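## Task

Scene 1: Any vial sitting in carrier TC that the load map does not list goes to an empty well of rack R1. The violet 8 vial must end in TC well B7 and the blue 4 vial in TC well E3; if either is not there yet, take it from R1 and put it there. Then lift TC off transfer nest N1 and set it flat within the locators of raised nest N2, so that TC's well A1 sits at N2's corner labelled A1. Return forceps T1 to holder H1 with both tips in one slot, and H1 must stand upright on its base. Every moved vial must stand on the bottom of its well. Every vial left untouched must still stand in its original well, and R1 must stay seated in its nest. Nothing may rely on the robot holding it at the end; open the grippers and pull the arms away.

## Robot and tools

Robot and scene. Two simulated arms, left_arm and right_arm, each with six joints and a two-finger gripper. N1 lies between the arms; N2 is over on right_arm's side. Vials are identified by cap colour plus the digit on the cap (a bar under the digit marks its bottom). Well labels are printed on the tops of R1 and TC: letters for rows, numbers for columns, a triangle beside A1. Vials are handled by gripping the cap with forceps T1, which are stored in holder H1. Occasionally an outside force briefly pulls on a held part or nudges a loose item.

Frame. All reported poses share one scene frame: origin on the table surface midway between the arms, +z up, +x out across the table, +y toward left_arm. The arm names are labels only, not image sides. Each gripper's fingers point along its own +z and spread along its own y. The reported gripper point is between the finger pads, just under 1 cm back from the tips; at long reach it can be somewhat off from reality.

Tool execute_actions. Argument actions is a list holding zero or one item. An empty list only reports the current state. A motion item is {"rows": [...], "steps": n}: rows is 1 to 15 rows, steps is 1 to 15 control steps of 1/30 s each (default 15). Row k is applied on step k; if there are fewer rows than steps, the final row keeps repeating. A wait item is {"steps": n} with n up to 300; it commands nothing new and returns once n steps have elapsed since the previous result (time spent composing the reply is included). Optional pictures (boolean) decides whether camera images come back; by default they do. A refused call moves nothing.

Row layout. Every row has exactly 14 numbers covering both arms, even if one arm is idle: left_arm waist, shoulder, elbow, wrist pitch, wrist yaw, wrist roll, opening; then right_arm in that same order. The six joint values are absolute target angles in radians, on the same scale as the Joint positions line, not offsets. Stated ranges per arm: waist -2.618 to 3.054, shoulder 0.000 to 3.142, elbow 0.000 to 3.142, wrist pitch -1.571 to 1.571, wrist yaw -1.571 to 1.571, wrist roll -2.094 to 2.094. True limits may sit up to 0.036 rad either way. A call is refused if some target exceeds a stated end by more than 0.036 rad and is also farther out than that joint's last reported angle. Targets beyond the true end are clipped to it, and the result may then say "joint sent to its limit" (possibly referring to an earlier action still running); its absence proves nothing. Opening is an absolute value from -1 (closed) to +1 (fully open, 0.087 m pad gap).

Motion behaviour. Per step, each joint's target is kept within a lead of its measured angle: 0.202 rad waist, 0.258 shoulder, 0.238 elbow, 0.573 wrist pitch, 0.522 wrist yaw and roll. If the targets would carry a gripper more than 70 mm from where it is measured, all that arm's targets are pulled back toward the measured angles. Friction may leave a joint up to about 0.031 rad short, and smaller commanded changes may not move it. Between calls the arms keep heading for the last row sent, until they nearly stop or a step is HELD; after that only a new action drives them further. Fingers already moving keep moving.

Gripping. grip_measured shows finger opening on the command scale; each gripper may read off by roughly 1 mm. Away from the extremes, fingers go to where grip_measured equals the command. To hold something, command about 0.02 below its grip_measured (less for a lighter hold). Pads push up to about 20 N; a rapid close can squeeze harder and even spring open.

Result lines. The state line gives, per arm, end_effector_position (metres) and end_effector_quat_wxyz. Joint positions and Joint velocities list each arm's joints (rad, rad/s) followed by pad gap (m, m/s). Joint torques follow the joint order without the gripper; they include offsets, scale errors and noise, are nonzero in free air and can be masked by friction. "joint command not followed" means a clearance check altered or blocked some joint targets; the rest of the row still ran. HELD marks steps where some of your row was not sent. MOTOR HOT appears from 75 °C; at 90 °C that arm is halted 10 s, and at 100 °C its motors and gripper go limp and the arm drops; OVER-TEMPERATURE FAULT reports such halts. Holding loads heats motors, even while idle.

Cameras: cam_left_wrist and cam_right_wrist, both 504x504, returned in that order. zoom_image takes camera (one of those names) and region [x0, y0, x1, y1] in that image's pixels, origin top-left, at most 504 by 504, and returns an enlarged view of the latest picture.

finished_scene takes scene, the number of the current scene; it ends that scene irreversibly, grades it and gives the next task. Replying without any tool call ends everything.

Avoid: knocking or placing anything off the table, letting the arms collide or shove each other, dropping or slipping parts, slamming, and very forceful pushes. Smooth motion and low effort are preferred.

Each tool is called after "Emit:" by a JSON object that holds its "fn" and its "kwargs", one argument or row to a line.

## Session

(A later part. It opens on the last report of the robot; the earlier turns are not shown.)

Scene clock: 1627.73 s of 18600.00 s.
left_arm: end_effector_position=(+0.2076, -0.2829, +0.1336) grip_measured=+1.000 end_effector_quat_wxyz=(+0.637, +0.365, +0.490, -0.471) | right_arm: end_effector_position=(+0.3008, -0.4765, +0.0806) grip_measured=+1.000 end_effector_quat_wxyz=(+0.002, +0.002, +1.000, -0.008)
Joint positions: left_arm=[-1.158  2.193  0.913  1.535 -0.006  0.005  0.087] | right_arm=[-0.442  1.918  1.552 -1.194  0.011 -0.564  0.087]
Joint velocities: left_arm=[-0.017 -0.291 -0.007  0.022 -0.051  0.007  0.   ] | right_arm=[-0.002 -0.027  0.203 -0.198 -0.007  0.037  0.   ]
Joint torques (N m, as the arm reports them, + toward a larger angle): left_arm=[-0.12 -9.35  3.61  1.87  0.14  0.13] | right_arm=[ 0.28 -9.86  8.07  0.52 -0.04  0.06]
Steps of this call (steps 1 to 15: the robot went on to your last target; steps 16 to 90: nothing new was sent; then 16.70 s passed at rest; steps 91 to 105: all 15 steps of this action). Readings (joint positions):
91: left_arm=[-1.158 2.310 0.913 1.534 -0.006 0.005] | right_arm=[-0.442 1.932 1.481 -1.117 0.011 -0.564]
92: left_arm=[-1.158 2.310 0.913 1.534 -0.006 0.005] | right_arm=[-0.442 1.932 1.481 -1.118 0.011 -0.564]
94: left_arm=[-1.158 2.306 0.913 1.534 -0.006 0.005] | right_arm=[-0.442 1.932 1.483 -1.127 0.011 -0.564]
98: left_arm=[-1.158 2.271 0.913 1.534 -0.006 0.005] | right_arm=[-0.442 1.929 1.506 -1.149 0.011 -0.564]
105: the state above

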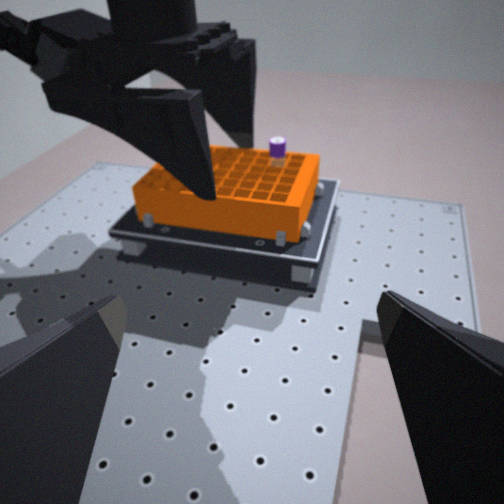

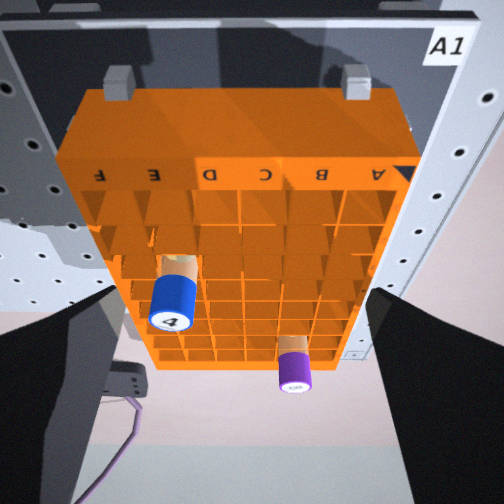

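Continue up, and retract left.

Emit:
{"fn": "execute_actions", "kwargs": {
  "actions": [
    {"rows":[[-1.16,2.14,0.9,1.55,0,0,1,-0.44,1.895,1.605,-1.245,0.011,-0.565,1],[-1.16,2.11,0.9,1.55,0,0,1,-0.44,1.89,1.62,-1.26,0.011,-0.565,1],[-1.16,2.08,0.9,1.53,0,0,1,-0.44,1.885,1.635,-1.28,0.011,-0.565,1],[-1.16,2.04,0.9,1.5,0,0,1,-0.44,1.88,1.65,-1.30,0.011,-0.565,1],[-1.16,2.0,0.9,1.47,0,0,1,-0.44,1.875,1.665,-1.32,0.011,-0.565,1],[-1.16,1.96,0.9,1.44,0,0,1,-0.44,1.87,1.68,-1.34,0.011,-0.565,1],[-1.16,1.92,0.9,1.40,0,0,1,-0.44,1.86,1.695,-1.36,0.011,-0.565,1],[-1.16,1.88,0.9,1.36,0,0,1,-0.44,1.85,1.71,-1.38,0.011,-0.565,1],[-1.16,1.84,0.9,1.32,0,0,1,-0.44,1.83,1.72,-1.40,0.011,-0.565,1],[-1.16,1.80,0.9,1.28,0,0,1,-0.44,1.81,1.72,-1.41,0.011,-0.565,1],[-1.16,1.76,0.9,1.24,0,0,1,-0.44,1.79,1.72,-1.42,0.011,-0.565,1],[-1.16,1.72,0.9,1.2,0,0,1,-0.44,1.77,1.72,-1.42,0.011,-0.565,1],[-1.16,1.68,0.9,1.16,0,0,1,-0.44,1.75,1.72,-1.42,0.011,-0.565,1],[-1.16,1.65,0.9,1.12,0,0,1,-0.44,1.73,1.72,-1.42,0.011,-0.565,1],[-1.16,1.63,0.9,1.1,0,0,1,-0.44,1.72,1.72,-1.42,0.011,-0.565,1]],"steps":15}
  ]
}}

Emit:
{"fn": "execute_actions", "kwargs": {
  "actions": [
    {"steps":15}
  ]
}}

Scene clock: 1641.90 s of 18600.00 s.
left_arm: end_effector_position=(+0.1942, -0.2380, +0.3294) grip_measured=+1.000 end_effector_quat_wxyz=(+0.689, +0.308, +0.414, -0.509) | right_arm: end_effector_position=(+0.2900, -0.4696, +0.1648) grip_measured=+1.000 end_effector_quat_wxyz=(+0.050, +0.002, +0.998, -0.038)
Joint positions: left_arm=[-1.158  1.678  0.913  1.252 -0.006  0.005  0.087] | right_arm=[-0.442  1.76   1.694 -1.379  0.011 -0.564  0.087]
Joint velocities: left_arm=[ 0.002 -0.93   0.002 -0.813 -0.022  0.022  0.   ] | right_arm=[-0.012 -0.598  0.042 -0.286  0.007  0.022  0.   ]
Joint torques (N m, as the arm reports them, + toward a larger angle): left_arm=[-0.12 -5.28  5.57  1.28  0.14  0.12] | right_arm=[ 0.28 -7.5   7.83  0.75 -0.04  0.08]
Steps of this call (steps 1 to 30: the robot went on to your last target; steps 31 to 90: nothing new was sent; then 10.67 s passed at rest; steps 91 to 105: all 15 steps of this action). Readings (joint positions):
91: left_arm=[-1.158 2.170 0.913 1.541 -0.006 0.005] | right_arm=[-0.442 1.913 1.568 -1.218 0.011 -0.564]
92: left_arm=[-1.158 2.165 0.913 1.539 -0.006 0.005] | right_arm=[-0.442 1.913 1.574 -1.224 0.011 -0.564]
94: left_arm=[-1.158 2.132 0.913 1.518 -0.006 0.005] | right_arm=[-0.442 1.913 1.596 -1.244 0.011 -0.564]
98: left_arm=[-1.158 1.977 0.913 1.443 -0.006 0.005] | right_arm=[-0.442 1.892 1.657 -1.298 0.011 -0.564]
105: the state above

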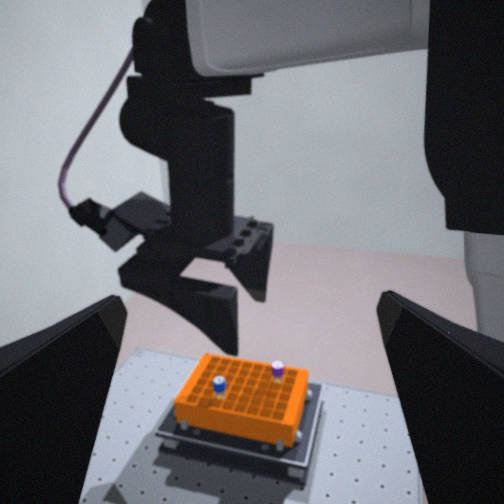

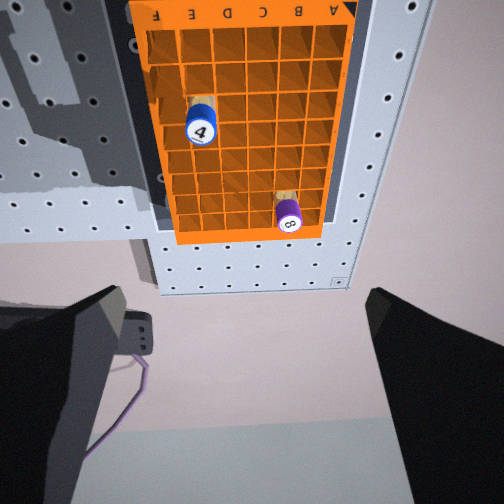

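Scene clock: 1642.40 s of 18600.00 s.
left_arm: end_effector_position=(+0.1936, -0.2357, +0.3232) grip_measured=+1.000 end_effector_quat_wxyz=(+0.671, +0.328, +0.442, -0.496) | right_arm: end_effector_position=(+0.2834, -0.4654, +0.1786) grip_measured=+1.000 end_effector_quat_wxyz=(+0.059, +0.002, +0.997, -0.044)
Joint positions: left_arm=[-1.158  1.622  0.913  1.114 -0.006  0.005  0.087] | right_arm=[-0.442  1.72   1.703 -1.407  0.011 -0.564  0.087]
Joint velocities: left_arm=[ 0.002 -0.007 -0.017 -0.037 -0.022  0.037  0.   ] | right_arm=[ 0.002  0.007  0.002 -0.051 -0.022  0.007  0.   ]
Joint torques (N m, as the arm reports them, + toward a larger angle): left_arm=[-0.13 -5.2   5.75  1.56  0.14  0.13] | right_arm=[ 0.27 -6.78  7.33  0.76 -0.04  0.07]
Steps of this call (steps 1 to 15: the robot went on to your last target). Readings (joint positions):
1: left_arm=[-1.158 1.652 0.913 1.231 -0.006 0.005] | right_arm=[-0.442 1.743 1.697 -1.385 0.011 -0.564]
2: left_arm=[-1.158 1.634 0.913 1.216 -0.006 0.005] | right_arm=[-0.442 1.730 1.699 -1.391 0.011 -0.564]
4: left_arm=[-1.158 1.622 0.913 1.195 -0.006 0.005] | right_arm=[-0.442 1.720 1.703 -1.398 0.011 -0.564]
8: left_arm=[-1.158 1.622 0.913 1.141 -0.006 0.005] | right_arm=[-0.442 1.720 1.703 -1.404 0.011 -0.564]
15: the state above

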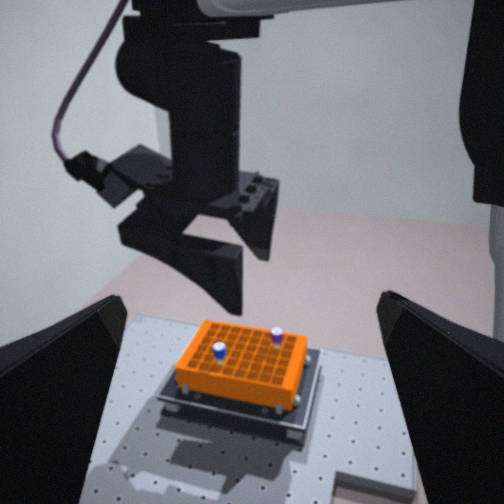

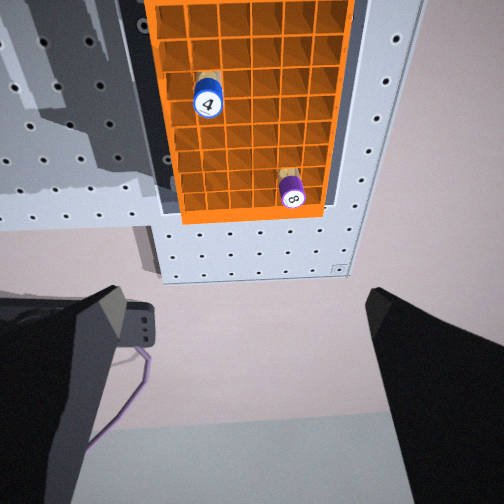

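Emit:
{"fn": "zoom_image", "kwargs": {
  "camera": "cam_left_wrist",
  "region": [150, 310, 340, 450]
}}

Region (150, 310, 340, 450) of cam_left_wrist's 504x504 image, scaled by 2.653, with more detail than that image has; it fills the top 371 rows of this view, and the rest is white.

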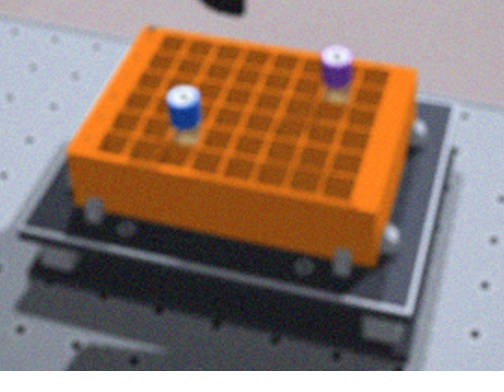

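Emit:
{"fn": "execute_actions", "kwargs": {
  "actions": [
    {"rows":[[-1.1,1.58,0.9,1.0,0,0,1,-0.44,1.72,1.72,-1.42,0.011,-0.565,1],[-1.0,1.5,0.92,0.8,0,0,1,-0.44,1.72,1.72,-1.42,0.011,-0.565,1],[0.2,0.8,1.0,-0.6,0,0,1,-0.44,1.72,1.72,-1.42,0.011,-0.565,1]],"steps":15}
  ],
  "pictures": false
}}

Emit:
{"fn": "execute_actions", "kwargs": {
  "actions": [
    {"steps":45}
  ]
}}

Scene clock: 1652.53 s of 18600.00 s.
left_arm: end_effector_position=(+0.3395, +0.0620, +0.3853) grip_measured=+1.000 end_effector_quat_wxyz=(+0.716, +0.187, +0.639, -0.207) | right_arm: end_effector_position=(+0.2833, -0.4654, +0.1786) grip_measured=+1.000 end_effector_quat_wxyz=(+0.059, +0.002, +0.997, -0.044)
Joint positions: left_arm=[-0.446  0.887  0.972  0.027 -0.003  0.003  0.087] | right_arm=[-0.442  1.72   1.703 -1.407  0.011 -0.564  0.087]
Joint velocities: left_arm=[ 1.565 -1.277  0.168 -1.985 -0.11  -0.007  0.   ] | right_arm=[-0.002  0.007 -0.002 -0.007  0.007 -0.066  0.   ]
Joint torques (N m, as the arm reports them, + toward a larger angle): left_arm=[-0.51  1.34  7.65  1.49  0.19  0.16] | right_arm=[ 0.27 -6.79  7.35  0.75 -0.04  0.07]
Steps of this call (steps 1 to 15: the robot went on to your last target; steps 16 to 90: nothing new was sent; then 6.63 s passed at rest; steps 91 to 105: all 15 steps of this action). Readings (joint positions):
91: left_arm=[-1.152 1.618 0.913 1.094 -0.002 0.005] | right_arm=[-0.442 1.720 1.703 -1.407 0.011 -0.564]
92: left_arm=[-1.130 1.599 0.913 1.041 0.007 0.005] | right_arm=[-0.442 1.720 1.703 -1.407 0.011 -0.564]
94: left_arm=[-1.044 1.519 0.917 0.861 0.011 0.005] | right_arm=[-0.442 1.720 1.703 -1.407 0.011 -0.564]
98: left_arm=[-0.829 1.300 0.945 0.537 0.007 0.005] | right_arm=[-0.442 1.720 1.703 -1.407 0.011 -0.564]
105: the state above

Scene clock: 1654.03 s of 18600.00 s.
left_arm: end_effector_position=(+0.3260, +0.2686, +0.2708) grip_measured=+1.000 end_effector_quat_wxyz=(+0.550, -0.031, +0.834, +0.024) | right_arm: end_effector_position=(+0.2833, -0.4654, +0.1786) grip_measured=+1.000 end_effector_quat_wxyz=(+0.059, +0.002, +0.997, -0.044)
Joint positions: left_arm=[ 0.195  0.799  0.987 -0.594 -0.009  0.002  0.087] | right_arm=[-0.442  1.72   1.703 -1.407  0.011 -0.564  0.087]
Joint velocities: left_arm=[-0.007  0.017 -0.012 -0.11  -0.022  0.007  0.   ] | right_arm=[-0.017 -0.007  0.002 -0.051 -0.007 -0.051  0.   ]
Joint torques (N m, as the arm reports them, + toward a larger angle): left_arm=[0.45 0.22 7.85 1.85 0.17 0.15] | right_arm=[ 0.28 -6.79  7.34  0.75 -0.04  0.08]
Steps of this call (steps 1 to 45: the robot went on to your last target). Readings (joint positions):
1: left_arm=[-0.391 0.850 0.978 -0.039 -0.003 0.003] | right_arm=[-0.442 1.720 1.703 -1.407 0.011 -0.564]
2: left_arm=[-0.338 0.824 0.983 -0.101 -0.004 0.003] | right_arm=[-0.442 1.720 1.703 -1.407 0.011 -0.564]
4: left_arm=[-0.229 0.800 0.987 -0.218 -0.002 0.003] | right_arm=[-0.442 1.720 1.703 -1.407 0.011 -0.564]
8: left_arm=[0.052 0.799 0.987 -0.440 0.002 0.003] | right_arm=[-0.442 1.720 1.703 -1.407 0.011 -0.564]
45: the state above
All arms were judged still, so your last target was given up. Only a new action makes them travel on or press farther. Fingers that are still opening or closing keep moving.

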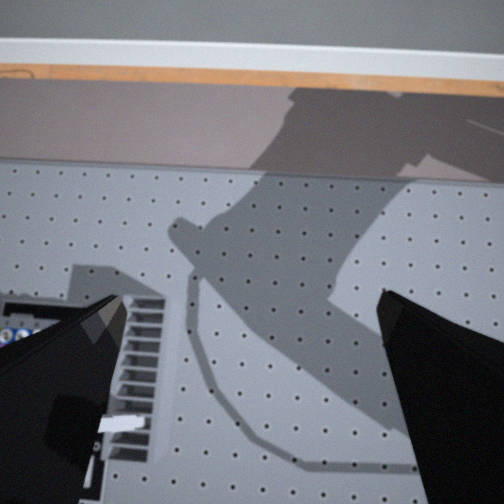

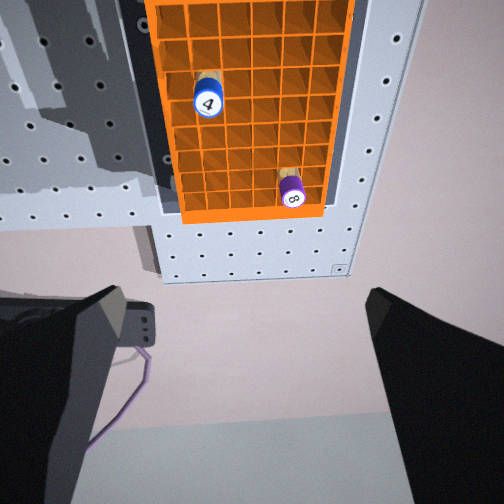

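Emit:
{"fn": "execute_actions", "kwargs": {
  "actions": [
    {"rows":[[0.3,0.8,1.0,-0.65,0,0,1,-0.44,1.72,1.72,-1.42,0.011,-0.565,1],[0.4,0.8,1.0,-0.7,0,0,1,-0.44,1.72,1.72,-1.42,0.011,-0.565,1],[0.75,0.8,1.0,-0.85,0,0,1,-0.44,1.72,1.72,-1.42,0.011,-0.565,1]],"steps":15}
  ]
}}

Scene clock: 1660.53 s of 18600.00 s.
left_arm: end_effector_position=(+0.2428, +0.3877, +0.2241) grip_measured=+1.000 end_effector_quat_wxyz=(+0.424, -0.274, +0.852, +0.140) | right_arm: end_effector_position=(+0.2833, -0.4654, +0.1786) grip_measured=+1.000 end_effector_quat_wxyz=(+0.059, +0.002, +0.997, -0.044)
Joint positions: left_arm=[ 0.744  0.799  0.987 -0.834 -0.007  0.001  0.087] | right_arm=[-0.442  1.72   1.703 -1.407  0.011 -0.564  0.087]
Joint velocities: left_arm=[-0.002  0.012 -0.007 -0.066 -0.022  0.007  0.   ] | right_arm=[-0.007 -0.022 -0.002  0.022 -0.022  0.022  0.   ]
Joint torques (N m, as the arm reports them, + toward a larger angle): left_arm=[0.5  0.35 7.71 1.71 0.15 0.16] | right_arm=[ 0.27 -6.79  7.34  0.75 -0.04  0.07]
Steps of this call (steps 1 to 90: nothing new was sent; then 3.00 s passed at rest; steps 91 to 105: all 15 steps of this action). Readings (joint positions):
91: left_arm=[0.212 0.799 0.987 -0.599 -0.001 0.002] | right_arm=[-0.442 1.720 1.703 -1.407 0.011 -0.564]
92: left_arm=[0.263 0.799 0.987 -0.611 0.007 0.003] | right_arm=[-0.442 1.720 1.703 -1.407 0.011 -0.564]
94: left_arm=[0.411 0.799 0.987 -0.681 0.007 0.003] | right_arm=[-0.442 1.720 1.703 -1.407 0.011 -0.564]
98: left_arm=[0.695 0.799 0.987 -0.782 -0.003 0.002] | right_arm=[-0.442 1.720 1.703 -1.407 0.011 -0.564]
105: the state above

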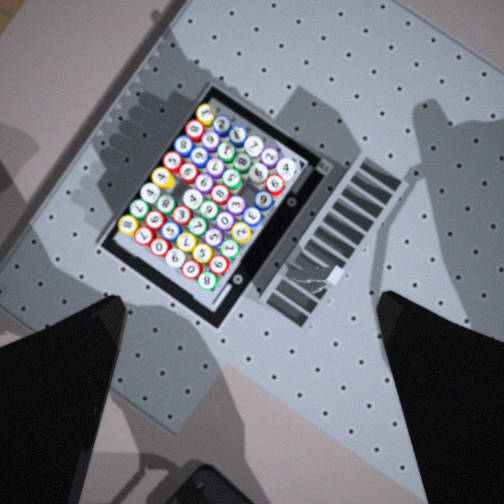

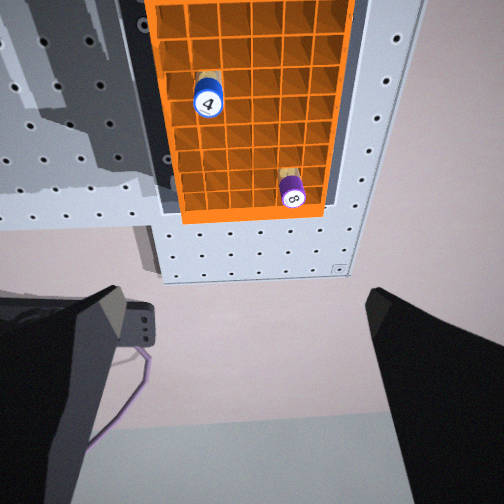

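All fine.

Emit:
{"fn": "finished_scene", "kwargs": {
  "scene": 1
}}

The scene is finished: the task was done.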